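# Place the cart parcel upright in the desk row gap

## Task

On the desk stand three parcels in a line with one open space between two of them. Pick up the parcel that sits on the cart and set it into that space so it lines up with the row and the arrows printed on its sides point upward. The three parcels already on the desk must stay where they are and upright, though a slight bump is acceptable. Release the parcel and take the arm away at the end. The robot must not tip over or be left leaning, or the task fails. The result only counts if the parcels stay put without the robot holding them.

## Robot and tools

Robot: a TidyBot++ mobile base (0.54 m long, 0.50 m wide, 0.38 m tall) on four driven casters. On top is one seven-joint arm with a two-finger gripper. The shoulder sits 0.12 m ahead of the base centre and 0.68 m above the floor. There are two cameras. base_camera is fixed on the base and looks forward and down. wrist_camera rides on the hand and looks along it.

Frames: the base frame has its origin on the floor below the base centre, with x forward, y left and z up. hand_pose is reported in this frame. It is the point between the finger pads. Its own z axis runs out along the fingers, and the fingers close along its y axis. Odometry is the base frame as it was when the scene began. Heading is positive to the left, from -3.142 to 3.142.

execute_actions: the argument "actions" is a list holding one action or nothing. An empty list only reports state and images. An action may contain "base", "joints", or both, plus optional "speeds". Base and arm motions start together.
- "base" holds exactly one key, and each is a relative offset from where the base last measured itself, never a pose. translate_m is metres forward (+) or back (-), from -2 to 2. strafe_m is metres left (+) or right (-), from -2 to 2. rotate_rad is radians, counter-clockwise from above is positive, from -6.3 to 6.3.
- "joints" is a map of absolute targets by name, in radians. joint_1_rad turns the whole arm about vertical; note that positive is clockwise from above, opposite to rotate_rad. joint_2_rad is the shoulder, -2.249 to 2.249. joint_3_rad rolls the upper arm. joint_4_rad is the elbow, -2.579 to 2.579. joint_5_rad rolls the forearm. joint_6_rad is the wrist, -2.099 to 2.099. joint_7_rad rolls the hand; when the hand points down, positive is counter-clockwise from above, and at 1.57 the fingers open toward the robot's left and right. Joints 1, 3, 5 and 7 have no range limit but go the short way round, so make turns in steps below half a revolution. gripper_pos runs from 0 (fully open, about 85 mm between pads) to 1 (closed). The pad gap is roughly 85 x (1 - gripper_pos) mm. A joint left out of an action may keep pushing toward its previous target.
- "speeds" caps top speed for this action only: translate_m and strafe_m 0.05 to 0.5 m/s, rotate_rad 0.1 to 1.57 rad/s. The maximum is the default. A base move too long for its top speed is refused.
- "cameras" picks images: a list of base_camera, wrist_camera or all. Omitted or null gives all; [] gives none.
An unknown key or a value out of range makes the call rejected with no motion. If a result reports a stop, later movement calls in the same reply are skipped.

Arm geometry: upper arm 0.42 m, forearm 0.31 m, hand 0.31 m to the hand point. With joint_1_rad = 0, joint_3_rad = 3.14 and joint_5_rad = 0 (close to the start), the arm moves in the vertical plane of the base x axis. The angles from vertical (forward positive) are then: upper arm = j2, forearm = j2 - j4, hand = j2 - j4 - j6. Reach forward from the shoulder is the sum of length x sin(angle); height above it is the sum of length x cos(angle). A downward-pointing hand reaches at most about 0.94 m above the floor, and only near the base. The arm starts folded with the hand pointing down. Closed fingertips reach about 20 mm beyond the hand point.

wait: seconds from 0 to 10. It commands nothing and returns state and images. zoom_image: camera plus region [x0, y0, x1, y1] in pixels of that camera's latest full image, at most 504 x 504, with the origin at the top-left corner. read_manual: gives licence texts only. finished_scene: pass the scene number; it is final and reports whether the task succeeded.

Result lines: base_status and joint_status tell how each motion ended. "done" means target reached (for the base, only that the wheels turned enough, even if they slipped). "off_target" means it stopped short and may still be pushing. "contact_stop" or "time_out" means it now holds where it halted. For the gripper at 1, "done" means nothing was grasped; "off_target" means an object stopped the fingers. "joint command not followed" with a "cause:" line means arm targets were held back, usually to avoid self-collision. on_its_own lists uncommanded changes. joint_positions, hand_pose, base_odometry, base_tilt (degrees, positive forward/right), motor_effort (percent of maximum, peak in brackets) and Motor temperatures give the state. ARM HIT means the arm struck the base or itself.

Cautions: friction leaves joints slightly off; to correct, send last command + (wanted - read). A held load makes the arm sag, so while carrying never send a joint the angle it currently reads. Odometry drifts. A blocked base shoves hard and may still claim "done". Catching the arm on something high while driving, or pushing sideways with a raised hand, can tip the robot. Hard impacts can trigger a torque fault that freezes the arm for 10 s. Holding loads heats motors; MOTOR HOT warns from 60 °C and an OVER-TEMPERATURE FAULT at 75 °C makes the arm sink. Avoid dropping the parcel, knocking over the desk parcels, slamming or pressing hard.

Each tool is called as name(argument=value, ...), one argument or row to a line, values as JSON.

## Session

execute_actions(
  actions=[],
)

Scene clock: 0.00 s.
Motor temperatures (°C, as the motors report them): [31 30 31 30 39 42 44]
base_odometry: x=+0.000 y=+0.000 heading=+0.000 (m, m, rad; odometry frame)
base_tilt: forward=+0.0 right=-0.5 (deg)
base_status: not commanded
joint_positions: joint_1_rad=-0.033 joint_2_rad=-0.390 joint_3_rad=+3.152 joint_4_rad=-2.541 joint_5_rad=+0.041 joint_6_rad=-0.836 joint_7_rad=+1.547 gripper_pos=+0.000
joint_status: not commanded
motor_effort: joint_1_rad=+0 joint_2_rad=-2 joint_3_rad=+1 joint_4_rad=+16 joint_5_rad=+0 joint_6_rad=+2 joint_7_rad=+0 (%)
hand_pose: x=+0.2700 y=-0.0043 z=+0.5911 quat_wxyz=(+0.012, +0.997, +0.012, +0.077) (m; base frame)
pictures: base_camera, wrist_camera
Images, in order (width x height): base_camera 644x364, wrist_camera 644x476.

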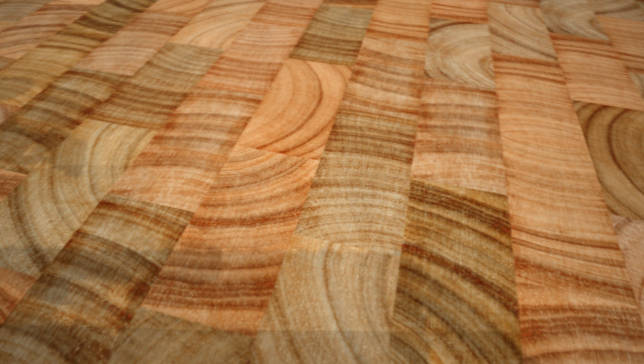

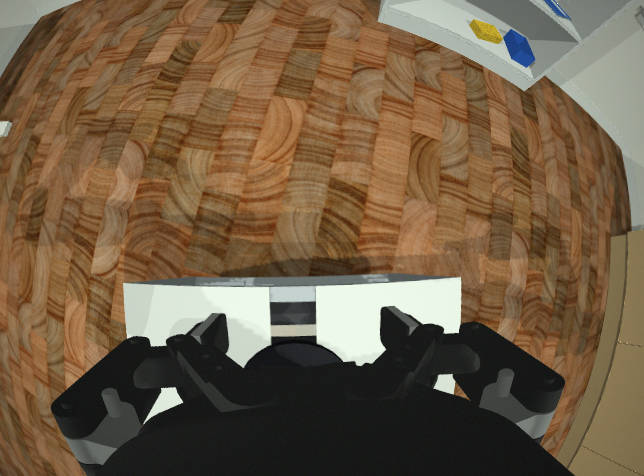

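Raise the hand to look around.

execute_actions(
  actions=[
    {"joints":{"joint_6_rad":0.3,"joint_4_rad":-2.3}},
  ],
  cameras=["wrist_camera"],
)

execute_actions(
  actions=[
    {"joints":{"joint_1_rad":2.1}},
  ],
  cameras=["wrist_camera"],
)

execute_actions(
  actions=[
    {"joints":{"joint_1_rad":4.2}},
  ],
  cameras=["wrist_camera"],
)

Scene clock: 6.70 s.
Motor temperatures (°C, as the motors report them): [31 30 31 30 39 42 44]
base_odometry: x=+0.000 y=+0.000 heading=+0.000 (m, m, rad; odometry frame)
base_tilt: forward=+0.0 right=-0.5 (deg)
base_status: not commanded
joint_positions: joint_1_rad=-0.033 joint_2_rad=-0.390 joint_3_rad=+3.152 joint_4_rad=-2.300 joint_5_rad=+0.041 joint_6_rad=+0.275 joint_7_rad=+1.547 gripper_pos=+0.000
joint_status: all done
motor_effort: joint_1_rad=-1(1) joint_2_rad=-8(8) joint_3_rad=+1(1) joint_4_rad=+22(22) joint_5_rad=+0(0) joint_6_rad=+10(9) joint_7_rad=-1(0) (%)
hand_pose: x=+0.5660 y=+0.0140 z=+0.9462 quat_wxyz=(-0.008, +0.729, +0.017, +0.684) (m; base frame)
pictures: wrist_camera
camera_calibration (this result's frames):
wrist_camera: T_world_to_cam=[[-0.00806449, -0.999269, -0.037371, 0.0548284], [-0.0982041, 0.037983, -0.994441, 1.04422], [0.995134, -0.00434967, -0.0984386, -0.33593], [0, 0, 0, 1]] pos_world=[0.437285, 0.0136644, 1.0074]
Images, in order (width x height): wrist_camera 644x476.

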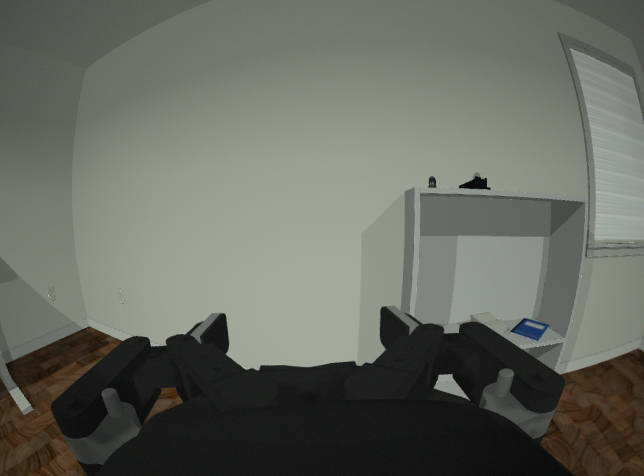

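Scene clock: 9.90 s.
Motor temperatures (°C, as the motors report them): [31 30 31 30 39 42 44]
base_odometry: x=+0.000 y=+0.000 heading=+0.000 (m, m, rad; odometry frame)
base_tilt: forward=+0.0 right=-0.5 (deg)
base_status: not commanded
joint_positions: joint_1_rad=+2.082 joint_2_rad=-0.390 joint_3_rad=+3.152 joint_4_rad=-2.300 joint_5_rad=+0.041 joint_6_rad=+0.275 joint_7_rad=+1.547 gripper_pos=+0.000
joint_status: all done
motor_effort: joint_1_rad=-1(0) joint_2_rad=-8(8) joint_3_rad=+1(2) joint_4_rad=+21(21) joint_5_rad=+0(1) joint_6_rad=+9(9) joint_7_rad=+0(1) (%)
hand_pose: x=-0.1005 y=-0.3897 z=+0.9462 quat_wxyz=(+0.592, +0.373, -0.627, +0.343) (m; base frame)
pictures: wrist_camera
camera_calibration (this result's frames):
wrist_camera: T_world_to_cam=[[-0.850727, 0.524277, -0.0373711, 0.155105], [0.0833416, 0.0643506, -0.994441, 1.02262], [-0.518958, -0.849113, -0.0984389, -0.155753], [0, 0, 0, 1]] pos_world=[-0.0341036, -0.279376, 1.0074]
Images, in order (width x height): wrist_camera 644x476.

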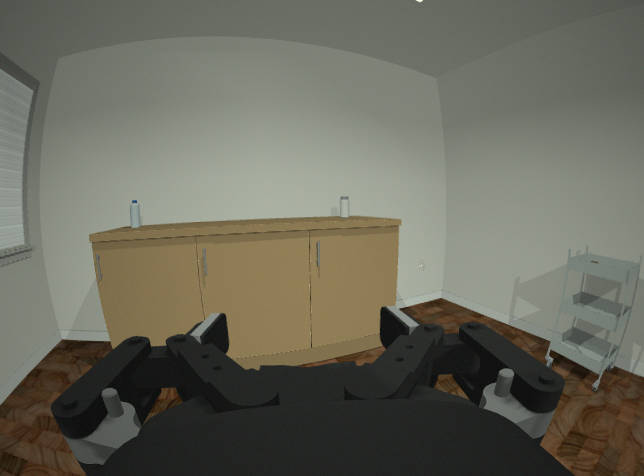

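Scene clock: 13.10 s.
Motor temperatures (°C, as the motors report them): [31 30 31 30 39 42 44]
base_odometry: x=+0.000 y=+0.000 heading=+0.000 (m, m, rad; odometry frame)
base_tilt: forward=+0.0 right=-0.5 (deg)
base_status: not commanded
joint_positions: joint_1_rad=+4.182 joint_2_rad=-0.390 joint_3_rad=+3.152 joint_4_rad=-2.300 joint_5_rad=+0.041 joint_6_rad=+0.275 joint_7_rad=+1.547 gripper_pos=+0.000
joint_status: all done
motor_effort: joint_1_rad=-1(2) joint_2_rad=-8(8) joint_3_rad=+1(2) joint_4_rad=+21(22) joint_5_rad=-1(1) joint_6_rad=+9(9) joint_7_rad=-1(1) (%)
hand_pose: x=-0.1066 y=+0.3862 z=+0.9462 quat_wxyz=(+0.592, -0.359, -0.635, -0.343) (m; base frame)
pictures: wrist_camera
camera_calibration (this result's frames):
wrist_camera: T_world_to_cam=[[0.882085, 0.469607, -0.0373711, -0.0510993], [0.0134648, -0.104429, -0.994441, 1.03094], [-0.470899, 0.876678, -0.0984382, -0.161473], [0, 0, 0, 1]] pos_world=[-0.0448448, 0.273216, 1.0074]
Images, in order (width x height): wrist_camera 644x476.

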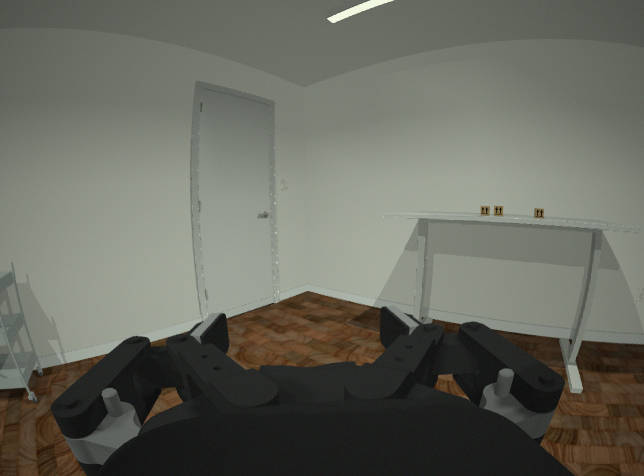

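execute_actions(
  actions=[
    {"base":{"rotate_rad":3.14},"joints":{"joint_1_rad":6.283,"joint_6_rad":-0.1}},
  ],
)

Scene clock: 20.70 s.
Motor temperatures (°C, as the motors report them): [31 30 31 30 39 42 44]
base_odometry: x=+0.000 y=+0.000 heading=+3.139 (m, m, rad; odometry frame)
base_tilt: forward=+0.1 right=-0.6 (deg)
base_status: done
joint_positions: joint_1_rad=+6.264 joint_2_rad=-0.390 joint_3_rad=+3.152 joint_4_rad=-2.300 joint_5_rad=+0.041 joint_6_rad=-0.053 joint_7_rad=+1.547 gripper_pos=+0.000
joint_status: all done
motor_effort: joint_1_rad=-1(0) joint_2_rad=-7(9) joint_3_rad=+1(2) joint_4_rad=+21(22) joint_5_rad=+0(1) joint_6_rad=+9(10) joint_7_rad=-1(0) (%)
hand_pose: x=+0.5432 y=+0.0040 z=+0.8474 quat_wxyz=(-0.001, -0.831, -0.009, -0.556) (m; base frame)
pictures: base_camera, wrist_camera
camera_calibration (this result's frames):
wrist_camera: T_world_to_cam=[[-0.0422836, -0.998922, -0.0191585, 0.0441428], [-0.412021, 0.0349032, -0.910506, 1.0434], [0.910193, -0.0306057, -0.413053, -0.0101826], [0, 0, 0, 1]] pos_world=[0.441037, 0.00736561, 0.94666]
Images, in order (width x height): base_camera 644x364, wrist_camera 644x476.

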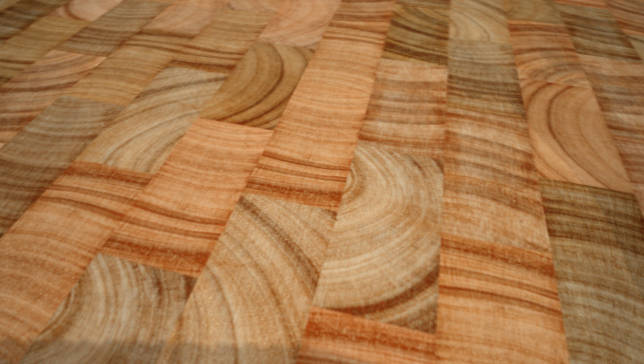

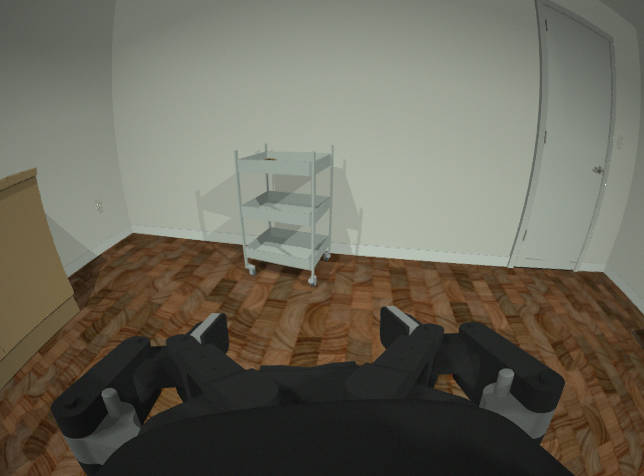

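execute_actions(
  actions=[
    {"base":{"translate_m":1.0},"joints":{"joint_2_rad":0.0,"joint_4_rad":-1.4,"joint_6_rad":-1.0}},
  ],
)

Scene clock: 29.33 s.
Motor temperatures (°C, as the motors report them): [31 30 31 30 39 42 44]
base_odometry: x=-1.000 y=+0.001 heading=+3.140 (m, m, rad; odometry frame)
base_tilt: forward=+0.0 right=-0.5 (deg)
base_status: done
joint_positions: joint_1_rad=+6.264 joint_2_rad=-0.010 joint_3_rad=+3.152 joint_4_rad=-1.410 joint_5_rad=+0.041 joint_6_rad=-0.955 joint_7_rad=+1.547 gripper_pos=+0.000
joint_status: all done
motor_effort: joint_1_rad=-1(1) joint_2_rad=-21(24) joint_3_rad=+1(2) joint_4_rad=+21(22) joint_5_rad=+0(0) joint_6_rad=+7(10) joint_7_rad=+0(1) (%)
hand_pose: x=+0.6452 y=-0.0048 z=+0.9361 quat_wxyz=(-0.014, -0.924, +0.003, -0.383) (m; base frame)
pictures: base_camera, wrist_camera
camera_calibration (this result's frames):
wrist_camera: T_world_to_cam=[[-0.0797821, -0.996689, 0.0156616, 0.0329555], [-0.726873, 0.0474181, -0.685133, 1.15873], [0.682122, -0.0660453, -0.72825, 0.375412], [0, 0, 0, 1]] pos_world=[0.588805, 0.0026955, 1.06677]
Images, in order (width x height): base_camera 644x364, wrist_camera 644x476.

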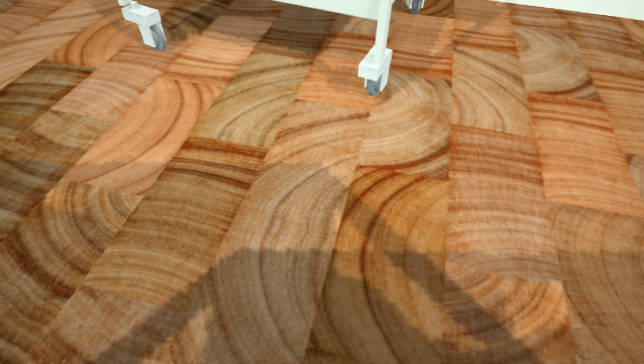

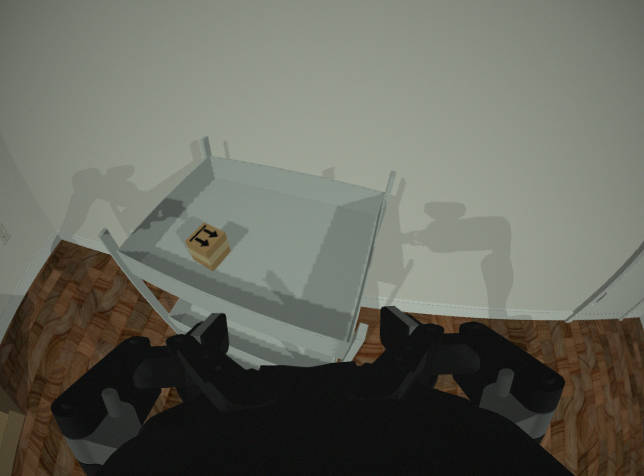

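zoom_image(
  camera="wrist_camera",
  region=[140, 190, 280, 300],
)

Region (140, 190, 280, 300) of wrist_camera's 644x476 image, scaled by 3.600; it fills the top 396 rows of this view, and the rest is white.

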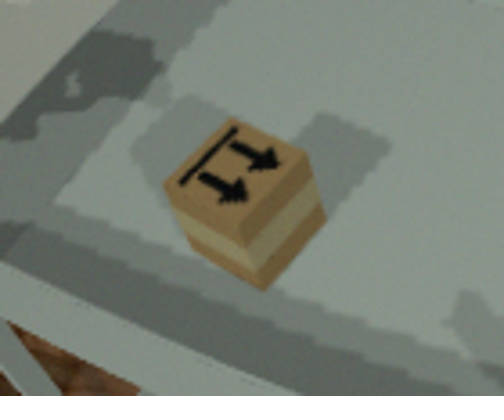

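execute_actions(
  actions=[
    {"base":{"translate_m":0.35},"joints":{"joint_1_rad":5.95,"joint_2_rad":0.40,"joint_4_rad":-0.68,"joint_5_rad":0,"joint_6_rad":-2.06}},
  ],
)

Scene clock: 53.40 s.
Motor temperatures (°C, as the motors report them): [31 31 31 30 39 42 44]
base_odometry: x=-1.350 y=+0.001 heading=+3.141 (m, m, rad; odometry frame)
base_tilt: forward=+0.0 right=-0.5 (deg)
base_status: done
joint_positions: joint_1_rad=+5.970 joint_2_rad=+0.390 joint_3_rad=+3.152 joint_4_rad=-0.693 joint_5_rad=+0.030 joint_6_rad=-2.015 joint_7_rad=+1.547 gripper_pos=+0.000
joint_status: all done
motor_effort: joint_1_rad=-1(2) joint_2_rad=-30(33) joint_3_rad=+0(0) joint_4_rad=+16(23) joint_5_rad=+0(1) joint_6_rad=+1(6) joint_7_rad=+0(0) (%)
hand_pose: x=+0.5516 y=+0.1288 z=+0.9077 quat_wxyz=(-0.012, -0.991, -0.132, -0.024) (m; base frame)
pictures: base_camera, wrist_camera
camera_calibration (this result's frames):
wrist_camera: T_world_to_cam=[[0.210115, -0.975393, 0.0667872, -0.0499798], [-0.977265, -0.211518, -0.0145944, 0.627716], [0.0283619, -0.0622023, -0.997661, 1.03206], [0, 0, 0, 1]] pos_world=[0.594675, 0.14822, 1.04215]
Images, in order (width x height): base_camera 644x364, wrist_camera 644x476.

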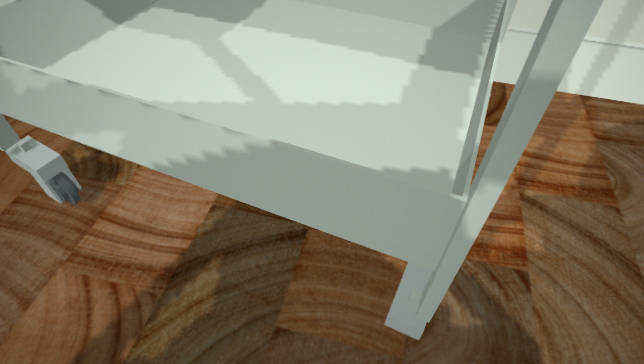

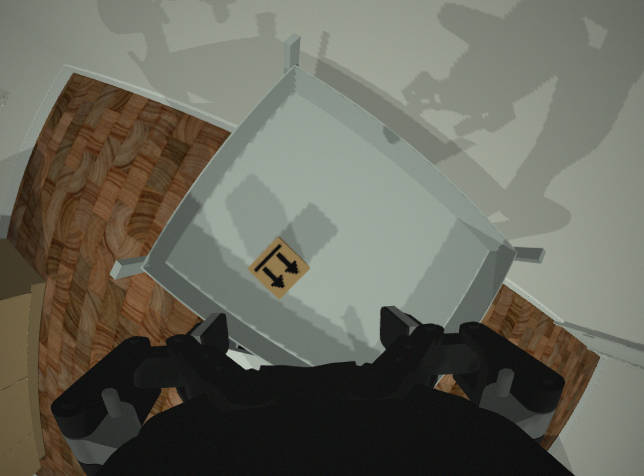

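execute_actions(
  actions=[
    {"joints":{"joint_1_rad":5.90,"joint_2_rad":0.385,"joint_4_rad":-1.07,"joint_5_rad":-0.03,"joint_6_rad":-1.67,"joint_7_rad":-0.89}},
  ],
  cameras=["wrist_camera"],
)

Scene clock: 63.70 s.
Motor temperatures (°C, as the motors report them): [31 31 31 30 39 42 44]
base_odometry: x=-1.350 y=+0.001 heading=+3.141 (m, m, rad; odometry frame)
base_tilt: forward=+0.1 right=-0.6 (deg)
base_status: not commanded
joint_positions: joint_1_rad=+5.921 joint_2_rad=+0.390 joint_3_rad=+3.152 joint_4_rad=-1.060 joint_5_rad=+0.000 joint_6_rad=-1.715 joint_7_rad=-0.872 gripper_pos=+0.000
joint_status: all done
motor_effort: joint_1_rad=-1(2) joint_2_rad=-31(32) joint_3_rad=+1(0) joint_4_rad=+17(17) joint_5_rad=+0(0) joint_6_rad=-1(0) joint_7_rad=+0(1) (%)
hand_pose: x=+0.5545 y=+0.1622 z=+0.7977 quat_wxyz=(-0.012, -0.502, +0.865, +0.000) (m; base frame)
pictures: wrist_camera
camera_calibration (this result's frames):
wrist_camera: T_world_to_cam=[[-0.840042, 0.540122, 0.0509702, 0.338491], [0.541282, 0.840763, 0.0114625, -0.397481], [-0.0366627, 0.0372183, -0.998634, 0.945048], [0, 0, 0, 1]] pos_world=[0.534144, 0.116188, 0.931061]
Images, in order (width x height): wrist_camera 644x476.

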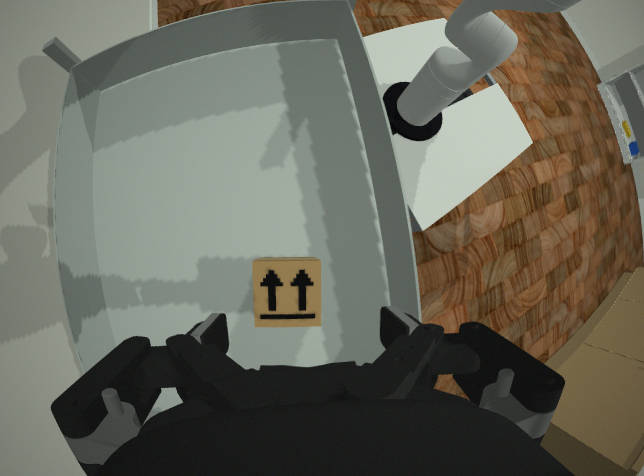

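execute_actions(
  actions=[
    {"joints":{"joint_1_rad":6.245,"joint_2_rad":0.104,"joint_4_rad":-1.582,"joint_5_rad":-0.486,"joint_6_rad":-1.125,"joint_7_rad":-0.49,"gripper_pos":0.1}},
  ],
  cameras=["wrist_camera"],
)

Scene clock: 94.33 s.
Motor temperatures (°C, as the motors report them): [31 31 31 31 39 42 44]
base_odometry: x=-1.350 y=+0.001 heading=+3.141 (m, m, rad; odometry frame)
base_tilt: forward=+0.1 right=-0.5 (deg)
base_status: not commanded
joint_positions: joint_1_rad=+6.226 joint_2_rad=+0.123 joint_3_rad=+3.152 joint_4_rad=-1.570 joint_5_rad=-0.457 joint_6_rad=-1.170 joint_7_rad=-0.530 gripper_pos=+0.100
joint_status: all done
motor_effort: joint_1_rad=+0(0) joint_2_rad=-23(32) joint_3_rad=+0(1) joint_4_rad=+18(19) joint_5_rad=-4(4) joint_6_rad=+2(1) joint_7_rad=-1(1) (%)
hand_pose: x=+0.5655 y=+0.1489 z=+0.7913 quat_wxyz=(+0.223, -0.449, +0.856, +0.127) (m; base frame)
pictures: wrist_camera
camera_calibration (this result's frames):
wrist_camera: T_world_to_cam=[[-0.809217, 0.582445, 0.0769731, 0.310906], [0.530263, 0.667663, 0.522539, -0.76459], [0.252958, 0.463664, -0.849134, 0.593999], [0, 0, 0, 1]] pos_world=[0.506767, 0.0539868, 0.879981]
Images, in order (width x height): wrist_camera 644x476.

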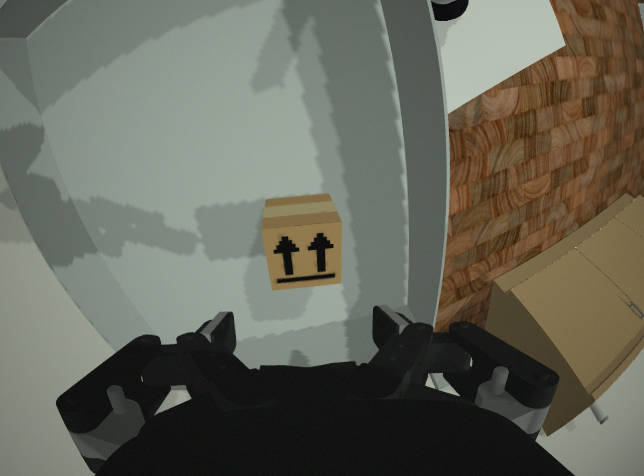

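execute_actions(
  actions=[
    {"joints":{"joint_2_rad":0.17,"joint_4_rad":-1.79,"joint_5_rad":-0.553,"joint_6_rad":-0.90,"joint_7_rad":-0.33}},
  ],
  cameras=["wrist_camera"],
)

Scene clock: 99.40 s.
Motor temperatures (°C, as the motors report them): [31 31 31 31 39 42 44]
base_odometry: x=-1.350 y=+0.001 heading=+3.141 (m, m, rad; odometry frame)
base_tilt: forward=+0.1 right=-0.5 (deg)
base_status: not commanded
joint_positions: joint_1_rad=+6.226 joint_2_rad=+0.156 joint_3_rad=+3.152 joint_4_rad=-1.782 joint_5_rad=-0.523 joint_6_rad=-0.946 joint_7_rad=-0.370 gripper_pos=+0.100
joint_status: all done
motor_effort: joint_1_rad=-2(0) joint_2_rad=-23(25) joint_3_rad=+0(1) joint_4_rad=+17(18) joint_5_rad=-4(4) joint_6_rad=+2(2) joint_7_rad=-1(0) (%)
hand_pose: x=+0.5630 y=+0.1482 z=+0.7150 quat_wxyz=(+0.228, -0.460, +0.850, +0.122) (m; base frame)
pictures: wrist_camera
camera_calibration (this result's frames):
wrist_camera: T_world_to_cam=[[-0.822088, 0.566434, 0.0576617, 0.338611], [0.507172, 0.682506, 0.526272, -0.714767], [0.258744, 0.461886, -0.848359, 0.526564], [0, 0, 0, 1]] pos_world=[0.504632, 0.052819, 0.803352]
Images, in order (width x height): wrist_camera 644x476.

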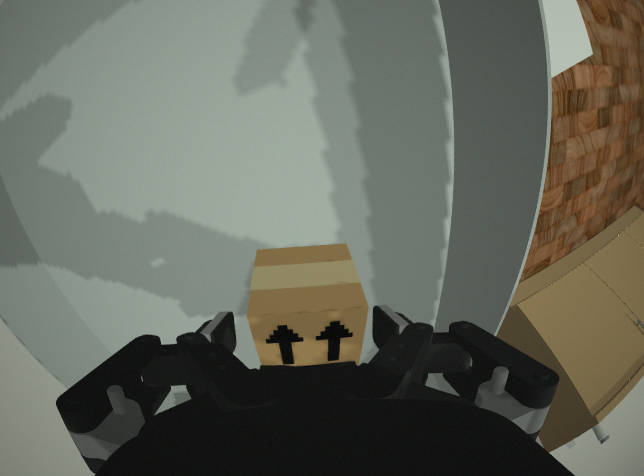

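execute_actions(
  actions=[
    {"joints":{"gripper_pos":1}},
  ],
  cameras=[],
)

execute_actions(
  actions=[
    {"joints":{"joint_2_rad":0.08,"joint_4_rad":-1.4,"joint_5_rad":-0.42,"joint_6_rad":-1.3,"joint_7_rad":-0.55}},
  ],
  cameras=["wrist_camera"],
)

Scene clock: 104.13 s.
Motor temperatures (°C, as the motors report them): [31 31 31 31 39 42 44]
base_odometry: x=-1.350 y=+0.001 heading=+3.141 (m, m, rad; odometry frame)
base_tilt: forward=+0.0 right=-0.5 (deg)
base_status: not commanded
joint_positions: joint_1_rad=+6.226 joint_2_rad=+0.156 joint_3_rad=+3.152 joint_4_rad=-1.782 joint_5_rad=-0.526 joint_6_rad=-0.944 joint_7_rad=-0.370 gripper_pos=+0.426
joint_status: gripper_pos off_target (ended at +0.426, target +1.000)
motor_effort: joint_1_rad=+0(2) joint_2_rad=-21(23) joint_3_rad=+0(0) joint_4_rad=+16(18) joint_5_rad=-3(4) joint_6_rad=+2(2) joint_7_rad=-1(1) (%)
hand_pose: x=+0.5638 y=+0.1486 z=+0.7157 quat_wxyz=(+0.229, -0.459, +0.850, +0.122) (m; base frame)
pictures: none
No camera images: the call's "cameras" was empty. Leave "cameras" out to get every camera's image.

Scene clock: 105.67 s.
Motor temperatures (°C, as the motors report them): [31 31 31 31 39 42 44]
base_odometry: x=-1.350 y=+0.001 heading=+3.141 (m, m, rad; odometry frame)
base_tilt: forward=+0.1 right=-0.5 (deg)
base_status: not commanded
joint_positions: joint_1_rad=+6.226 joint_2_rad=+0.097 joint_3_rad=+3.152 joint_4_rad=-1.411 joint_5_rad=-0.449 joint_6_rad=-1.256 joint_7_rad=-0.510 gripper_pos=+0.426
joint_status: all done
motor_effort: joint_1_rad=+0(1) joint_2_rad=-23(26) joint_3_rad=+0(0) joint_4_rad=+19(20) joint_5_rad=-4(3) joint_6_rad=+4(4) joint_7_rad=-1(0) (%)
hand_pose: x=+0.5800 y=+0.1512 z=+0.8601 quat_wxyz=(+0.267, -0.480, +0.829, +0.104) (m; base frame)
pictures: wrist_camera
camera_calibration (this result's frames):
wrist_camera: T_world_to_cam=[[-0.842752, 0.537802, -0.0231787, 0.428305], [0.429828, 0.698226, 0.572475, -0.799087], [0.324062, 0.472492, -0.819595, 0.579664], [0, 0, 0, 1]] pos_world=[0.516578, 0.0537136, 0.942474]
Images, in order (width x height): wrist_camera 644x476.

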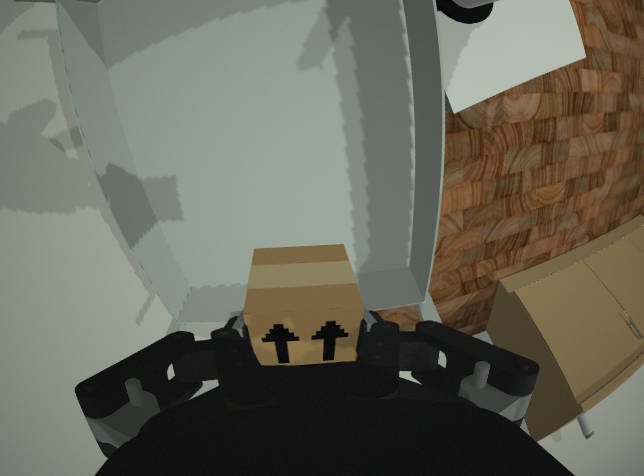

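execute_actions(
  actions=[
    {"base":{"translate_m":-1.23},"joints":{"joint_1_rad":6.30,"joint_2_rad":-0.01,"joint_4_rad":-0.99,"joint_5_rad":0.03,"joint_6_rad":-1.05,"joint_7_rad":1.61}},
  ],
  cameras=[],
)

execute_actions(
  actions=[
    {"base":{"rotate_rad":-1.87}},
  ],
  cameras=[],
)

execute_actions(
  actions=[
    {"base":{"translate_m":0.6}},
  ],
)

Scene clock: 117.73 s.
Motor temperatures (°C, as the motors report them): [31 32 31 31 39 42 44]
base_odometry: x=-0.120 y=+0.002 heading=-3.141 (m, m, rad; odometry frame)
base_tilt: forward=+0.0 right=-0.5 (deg)
base_status: done
joint_positions: joint_1_rad=+6.280 joint_2_rad=-0.001 joint_3_rad=+3.152 joint_4_rad=-0.999 joint_5_rad=+0.004 joint_6_rad=-1.095 joint_7_rad=+1.590 gripper_pos=+0.426
joint_status: all done
motor_effort: joint_1_rad=-1(1) joint_2_rad=-19(27) joint_3_rad=+0(0) joint_4_rad=+20(21) joint_5_rad=+0(4) joint_6_rad=+9(9) joint_7_rad=-1(0) (%)
hand_pose: x=+0.6527 y=-0.0041 z=+1.1173 quat_wxyz=(-0.009, -0.866, -0.005, -0.500) (m; base frame)
pictures: none
No camera images: the call's "cameras" was empty. Leave "cameras" out to get every camera's image.

Scene clock: 120.27 s.
Motor temperatures (°C, as the motors report them): [31 32 31 31 39 42 44]
base_odometry: x=-0.120 y=+0.002 heading=+1.273 (m, m, rad; odometry frame)
base_tilt: forward=+0.1 right=-0.5 (deg)
base_status: done
joint_positions: joint_1_rad=+6.291 joint_2_rad=-0.001 joint_3_rad=+3.152 joint_4_rad=-0.999 joint_5_rad=+0.006 joint_6_rad=-1.095 joint_7_rad=+1.590 gripper_pos=+0.426
joint_status: not commanded
motor_effort: joint_1_rad=+0(2) joint_2_rad=-20(24) joint_3_rad=+1(4) joint_4_rad=+20(21) joint_5_rad=+0(2) joint_6_rad=+9(9) joint_7_rad=-1(1) (%)
hand_pose: x=+0.6527 y=-0.0097 z=+1.1173 quat_wxyz=(-0.012, -0.866, +0.000, -0.500) (m; base frame)
pictures: none
No camera images: the call's "cameras" was empty. Leave "cameras" out to get every camera's image.

Scene clock: 122.83 s.
Motor temperatures (°C, as the motors report them): [31 32 31 31 39 42 44]
base_odometry: x=+0.057 y=+0.575 heading=+1.272 (m, m, rad; odometry frame)
base_tilt: forward=+0.0 right=-0.5 (deg)
base_status: done
joint_positions: joint_1_rad=+6.291 joint_2_rad=-0.004 joint_3_rad=+3.152 joint_4_rad=-0.999 joint_5_rad=+0.006 joint_6_rad=-1.093 joint_7_rad=+1.590 gripper_pos=+0.426
joint_status: not commanded
motor_effort: joint_1_rad=-1(1) joint_2_rad=-21(24) joint_3_rad=+1(1) joint_4_rad=+20(21) joint_5_rad=+0(0) joint_6_rad=+9(10) joint_7_rad=-1(0) (%)
hand_pose: x=+0.6516 y=-0.0097 z=+1.1196 quat_wxyz=(-0.012, -0.865, +0.000, -0.502) (m; base frame)
pictures: base_camera, wrist_camera
camera_calibration (this result's frames):
wrist_camera: T_world_to_cam=[[-0.0712968, -0.99745, -0.00312736, 0.041153], [-0.521664, 0.03996, -0.852215, 1.3427], [0.850167, -0.0591288, -0.523182, 0.165324], [0, 0, 0, 1]] pos_world=[0.562817, -0.00283075, 1.23089]
Images, in order (width x height): base_camera 644x364, wrist_camera 644x476.

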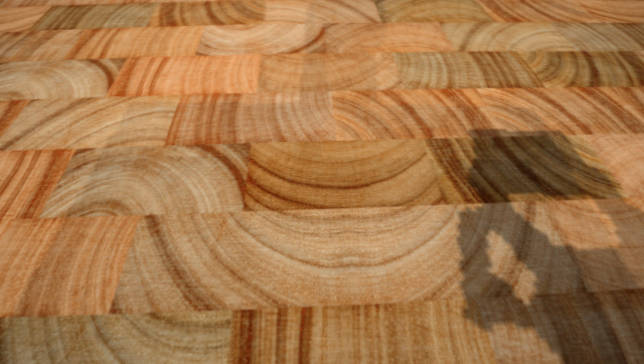

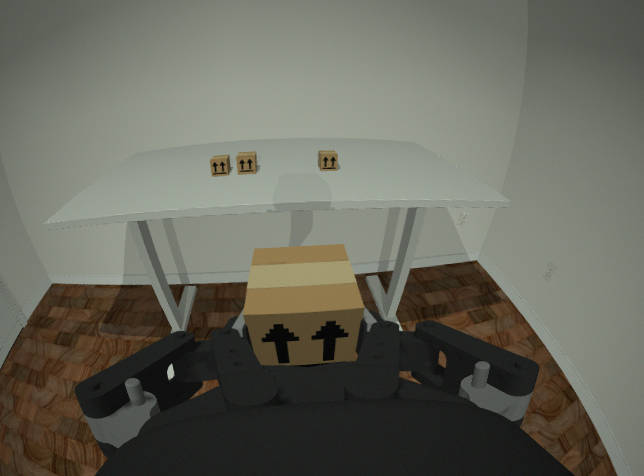

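execute_actions(
  actions=[
    {"base":{"translate_m":0.45}},
  ],
  cameras=["wrist_camera"],
)

Scene clock: 130.43 s.
Motor temperatures (°C, as the motors report them): [31 32 31 31 39 42 44]
base_odometry: x=+0.190 y=+1.005 heading=+1.271 (m, m, rad; odometry frame)
base_tilt: forward=+0.1 right=-0.5 (deg)
base_status: done
joint_positions: joint_1_rad=+6.291 joint_2_rad=+0.000 joint_3_rad=+3.152 joint_4_rad=-0.999 joint_5_rad=+0.006 joint_6_rad=-1.093 joint_7_rad=+1.590 gripper_pos=+0.426
joint_status: not commanded
motor_effort: joint_1_rad=-2(2) joint_2_rad=-21(25) joint_3_rad=+0(1) joint_4_rad=+20(22) joint_5_rad=-1(0) joint_6_rad=+8(9) joint_7_rad=-1(1) (%)
hand_pose: x=+0.6534 y=-0.0098 z=+1.1179 quat_wxyz=(-0.012, -0.865, +0.000, -0.501) (m; base frame)
pictures: wrist_camera
camera_calibration (this result's frames):
wrist_camera: T_world_to_cam=[[-0.0713018, -0.99745, -0.00293412, 0.041047], [-0.524061, 0.0399646, -0.850743, 1.34209], [0.848691, -0.0591218, -0.525574, 0.166574], [0, 0, 0, 1]] pos_world=[0.564894, -0.00284552, 1.22944]
Images, in order (width x height): wrist_camera 644x476.

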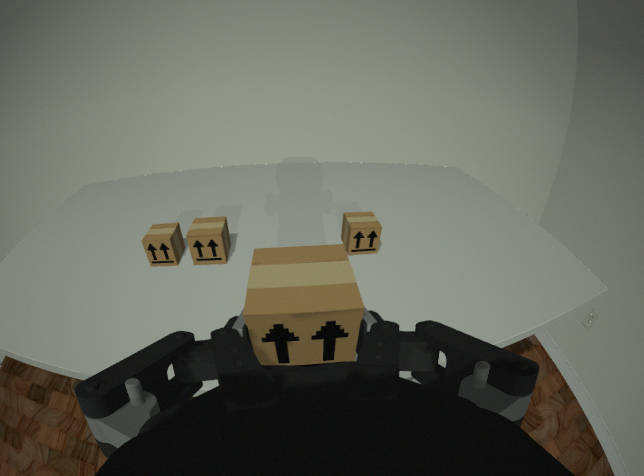

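execute_actions(
  actions=[
    {"base":{"translate_m":0.24},"joints":{"joint_1_rad":6.24,"joint_4_rad":-1.29,"joint_6_rad":-0.77}},
  ],
  cameras=["wrist_camera"],
)

Scene clock: 138.10 s.
Motor temperatures (°C, as the motors report them): [31 32 31 31 39 42 44]
base_odometry: x=+0.261 y=+1.235 heading=+1.270 (m, m, rad; odometry frame)
base_tilt: forward=+0.1 right=-0.5 (deg)
base_status: done
joint_positions: joint_1_rad=+6.260 joint_2_rad=+0.003 joint_3_rad=+3.152 joint_4_rad=-1.288 joint_5_rad=+0.006 joint_6_rad=-0.817 joint_7_rad=+1.590 gripper_pos=+0.426
joint_status: all done
motor_effort: joint_1_rad=-1(2) joint_2_rad=-22(27) joint_3_rad=+1(2) joint_4_rad=+22(23) joint_5_rad=-1(0) joint_6_rad=+9(7) joint_7_rad=+0(0) (%)
hand_pose: x=+0.6901 y=+0.0074 z=+1.0301 quat_wxyz=(-0.004, -0.869, -0.015, -0.494) (m; base frame)
pictures: wrist_camera
camera_calibration (this result's frames):
wrist_camera: T_world_to_cam=[[-0.0393108, -0.999226, -0.00137782, 0.0368458], [-0.539246, 0.0223754, -0.841851, 1.28732], [0.841231, -0.0323508, -0.539708, 0.109809], [0, 0, 0, 1]] pos_world=[0.603255, 0.0115654, 1.14305]
Images, in order (width x height): wrist_camera 644x476.

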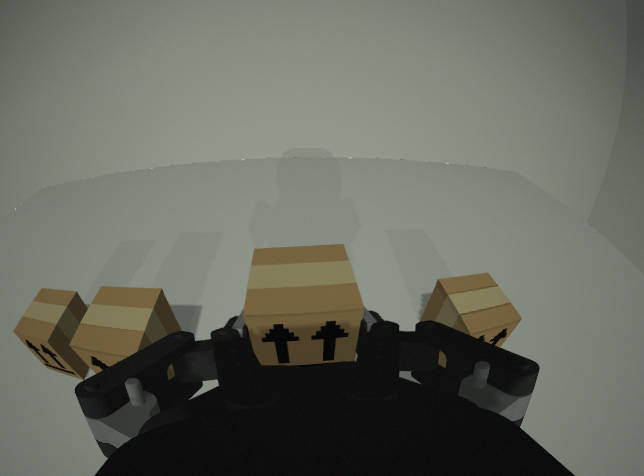

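execute_actions(
  actions=[
    {"base":{"translate_m":-0.015},"joints":{"joint_4_rad":-1.37,"joint_6_rad":-0.685}},
  ],
  cameras=["wrist_camera"],
)

Scene clock: 144.43 s.
Motor temperatures (°C, as the motors report them): [31 32 31 31 39 42 44]
base_odometry: x=+0.257 y=+1.220 heading=+1.270 (m, m, rad; odometry frame)
base_tilt: forward=+0.0 right=-0.6 (deg)
base_status: done
joint_positions: joint_1_rad=+6.259 joint_2_rad=-0.007 joint_3_rad=+3.152 joint_4_rad=-1.364 joint_5_rad=+0.006 joint_6_rad=-0.735 joint_7_rad=+1.590 gripper_pos=+0.426
joint_status: all done
motor_effort: joint_1_rad=-1(0) joint_2_rad=-22(27) joint_3_rad=+1(2) joint_4_rad=+23(23) joint_5_rad=-1(0) joint_6_rad=+9(10) joint_7_rad=-1(0) (%)
hand_pose: x=+0.6935 y=+0.0077 z=+1.0141 quat_wxyz=(-0.004, -0.865, -0.015, -0.501) (m; base frame)
pictures: wrist_camera
camera_calibration (this result's frames):
wrist_camera: T_world_to_cam=[[-0.038424, -0.999259, -0.00219647, 0.0375187], [-0.525779, 0.0220866, -0.850334, 1.27494], [0.849753, -0.0315184, -0.526238, 0.0787542], [0, 0, 0, 1]] pos_world=[0.604856, 0.011814, 1.12565]
Images, in order (width x height): wrist_camera 644x476.

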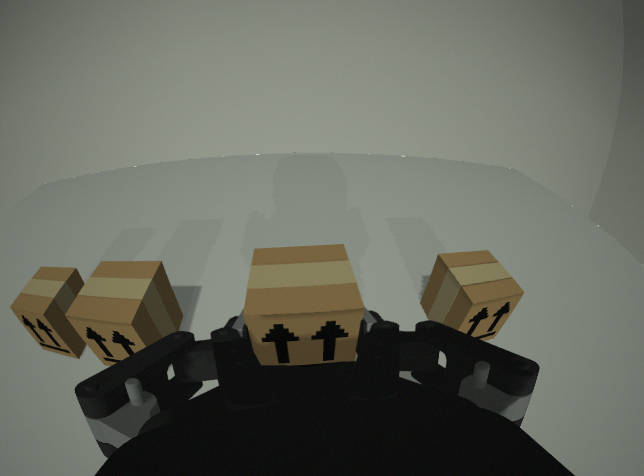

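execute_actions(
  actions=[
    {"joints":{"joint_4_rad":-1.41,"joint_6_rad":-0.65}},
  ],
  cameras=["wrist_camera"],
)

Scene clock: 148.73 s.
Motor temperatures (°C, as the motors report them): [31 32 31 31 39 42 44]
base_odometry: x=+0.257 y=+1.220 heading=+1.270 (m, m, rad; odometry frame)
base_tilt: forward=+0.1 right=-0.4 (deg)
base_status: not commanded
joint_positions: joint_1_rad=+6.259 joint_2_rad=-0.007 joint_3_rad=+3.152 joint_4_rad=-1.405 joint_5_rad=+0.006 joint_6_rad=-0.700 joint_7_rad=+1.590 gripper_pos=+0.426
joint_status: all done
motor_effort: joint_1_rad=-1(1) joint_2_rad=-22(24) joint_3_rad=+0(1) joint_4_rad=+22(23) joint_5_rad=-1(0) joint_6_rad=+8(8) joint_7_rad=+0(0) (%)
hand_pose: x=+0.6950 y=+0.0078 z=+1.0001 quat_wxyz=(-0.004, -0.867, -0.015, -0.499) (m; base frame)
pictures: wrist_camera
camera_calibration (this result's frames):
wrist_camera: T_world_to_cam=[[-0.0382423, -0.999267, -0.00187316, 0.0371669], [-0.530487, 0.0218904, -0.84741, 1.26421], [0.84683, -0.0314132, -0.530935, 0.0767695], [0, 0, 0, 1]] pos_world=[0.607056, 0.0118772, 1.11213]
Images, in order (width x height): wrist_camera 644x476.

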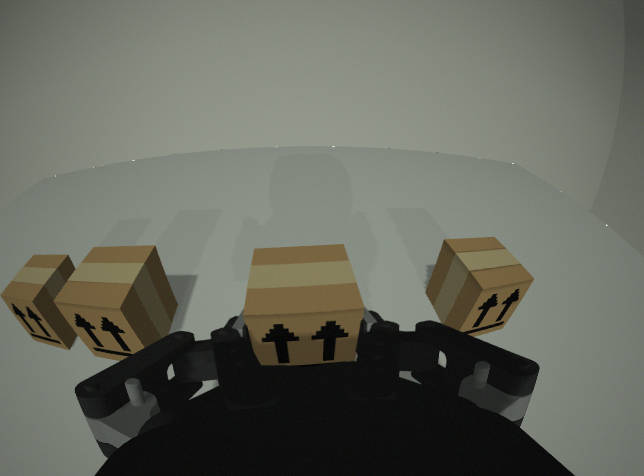

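execute_actions(
  actions=[
    {"joints":{"gripper_pos":0.15}},
  ],
  cameras=[],
)

execute_actions(
  actions=[
    {"base":{"translate_m":-0.4}},
  ],
  cameras=["wrist_camera"],
)

Scene clock: 156.00 s.
Motor temperatures (°C, as the motors report them): [31 32 31 31 39 42 44]
base_odometry: x=+0.257 y=+1.220 heading=+1.270 (m, m, rad; odometry frame)
base_tilt: forward=+0.1 right=-0.5 (deg)
base_status: not commanded
joint_positions: joint_1_rad=+6.259 joint_2_rad=-0.007 joint_3_rad=+3.152 joint_4_rad=-1.405 joint_5_rad=+0.006 joint_6_rad=-0.697 joint_7_rad=+1.590 gripper_pos=+0.150
joint_status: all done
motor_effort: joint_1_rad=+0(1) joint_2_rad=-22(23) joint_3_rad=+1(1) joint_4_rad=+22(23) joint_5_rad=-1(1) joint_6_rad=+8(9) joint_7_rad=+0(0) (%)
hand_pose: x=+0.6954 y=+0.0078 z=+1.0007 quat_wxyz=(-0.004, -0.866, -0.015, -0.500) (m; base frame)
pictures: none
No camera images: the call's "cameras" was empty. Leave "cameras" out to get every camera's image.

Scene clock: 158.23 s.
Motor temperatures (°C, as the motors report them): [31 32 31 31 39 42 44]
base_odometry: x=+0.138 y=+0.838 heading=+1.269 (m, m, rad; odometry frame)
base_tilt: forward=+0.0 right=-0.6 (deg)
base_status: done
joint_positions: joint_1_rad=+6.257 joint_2_rad=-0.012 joint_3_rad=+3.152 joint_4_rad=-1.405 joint_5_rad=+0.006 joint_6_rad=-0.692 joint_7_rad=+1.590 gripper_pos=+0.150
joint_status: not commanded
motor_effort: joint_1_rad=-1(1) joint_2_rad=-21(25) joint_3_rad=+1(3) joint_4_rad=+21(23) joint_5_rad=+0(0) joint_6_rad=+8(10) joint_7_rad=-1(0) (%)
hand_pose: x=+0.6944 y=+0.0090 z=+1.0050 quat_wxyz=(-0.004, -0.864, -0.016, -0.504) (m; base frame)
pictures: wrist_camera
camera_calibration (this result's frames):
wrist_camera: T_world_to_cam=[[-0.0359846, -0.999349, -0.00246937, 0.0374196], [-0.520019, 0.0208348, -0.853901, 1.26727], [0.853396, -0.0294431, -0.52043, 0.0648102], [0, 0, 0, 1]] pos_world=[0.60504, 0.0129002, 1.11594]
Images, in order (width x height): wrist_camera 644x476.

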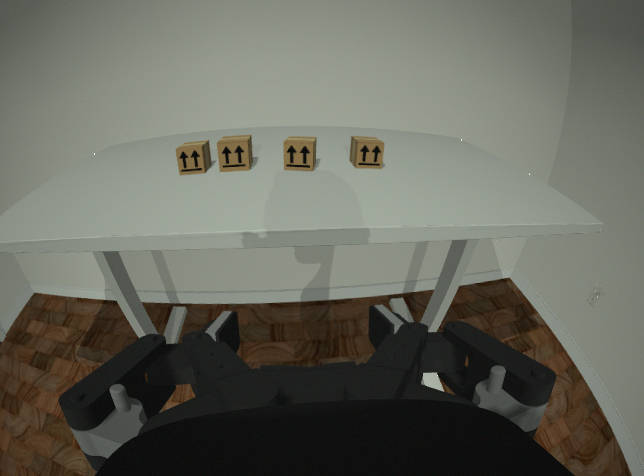

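finished_scene(
  scene=1,
)

The scene is finished: the task was done.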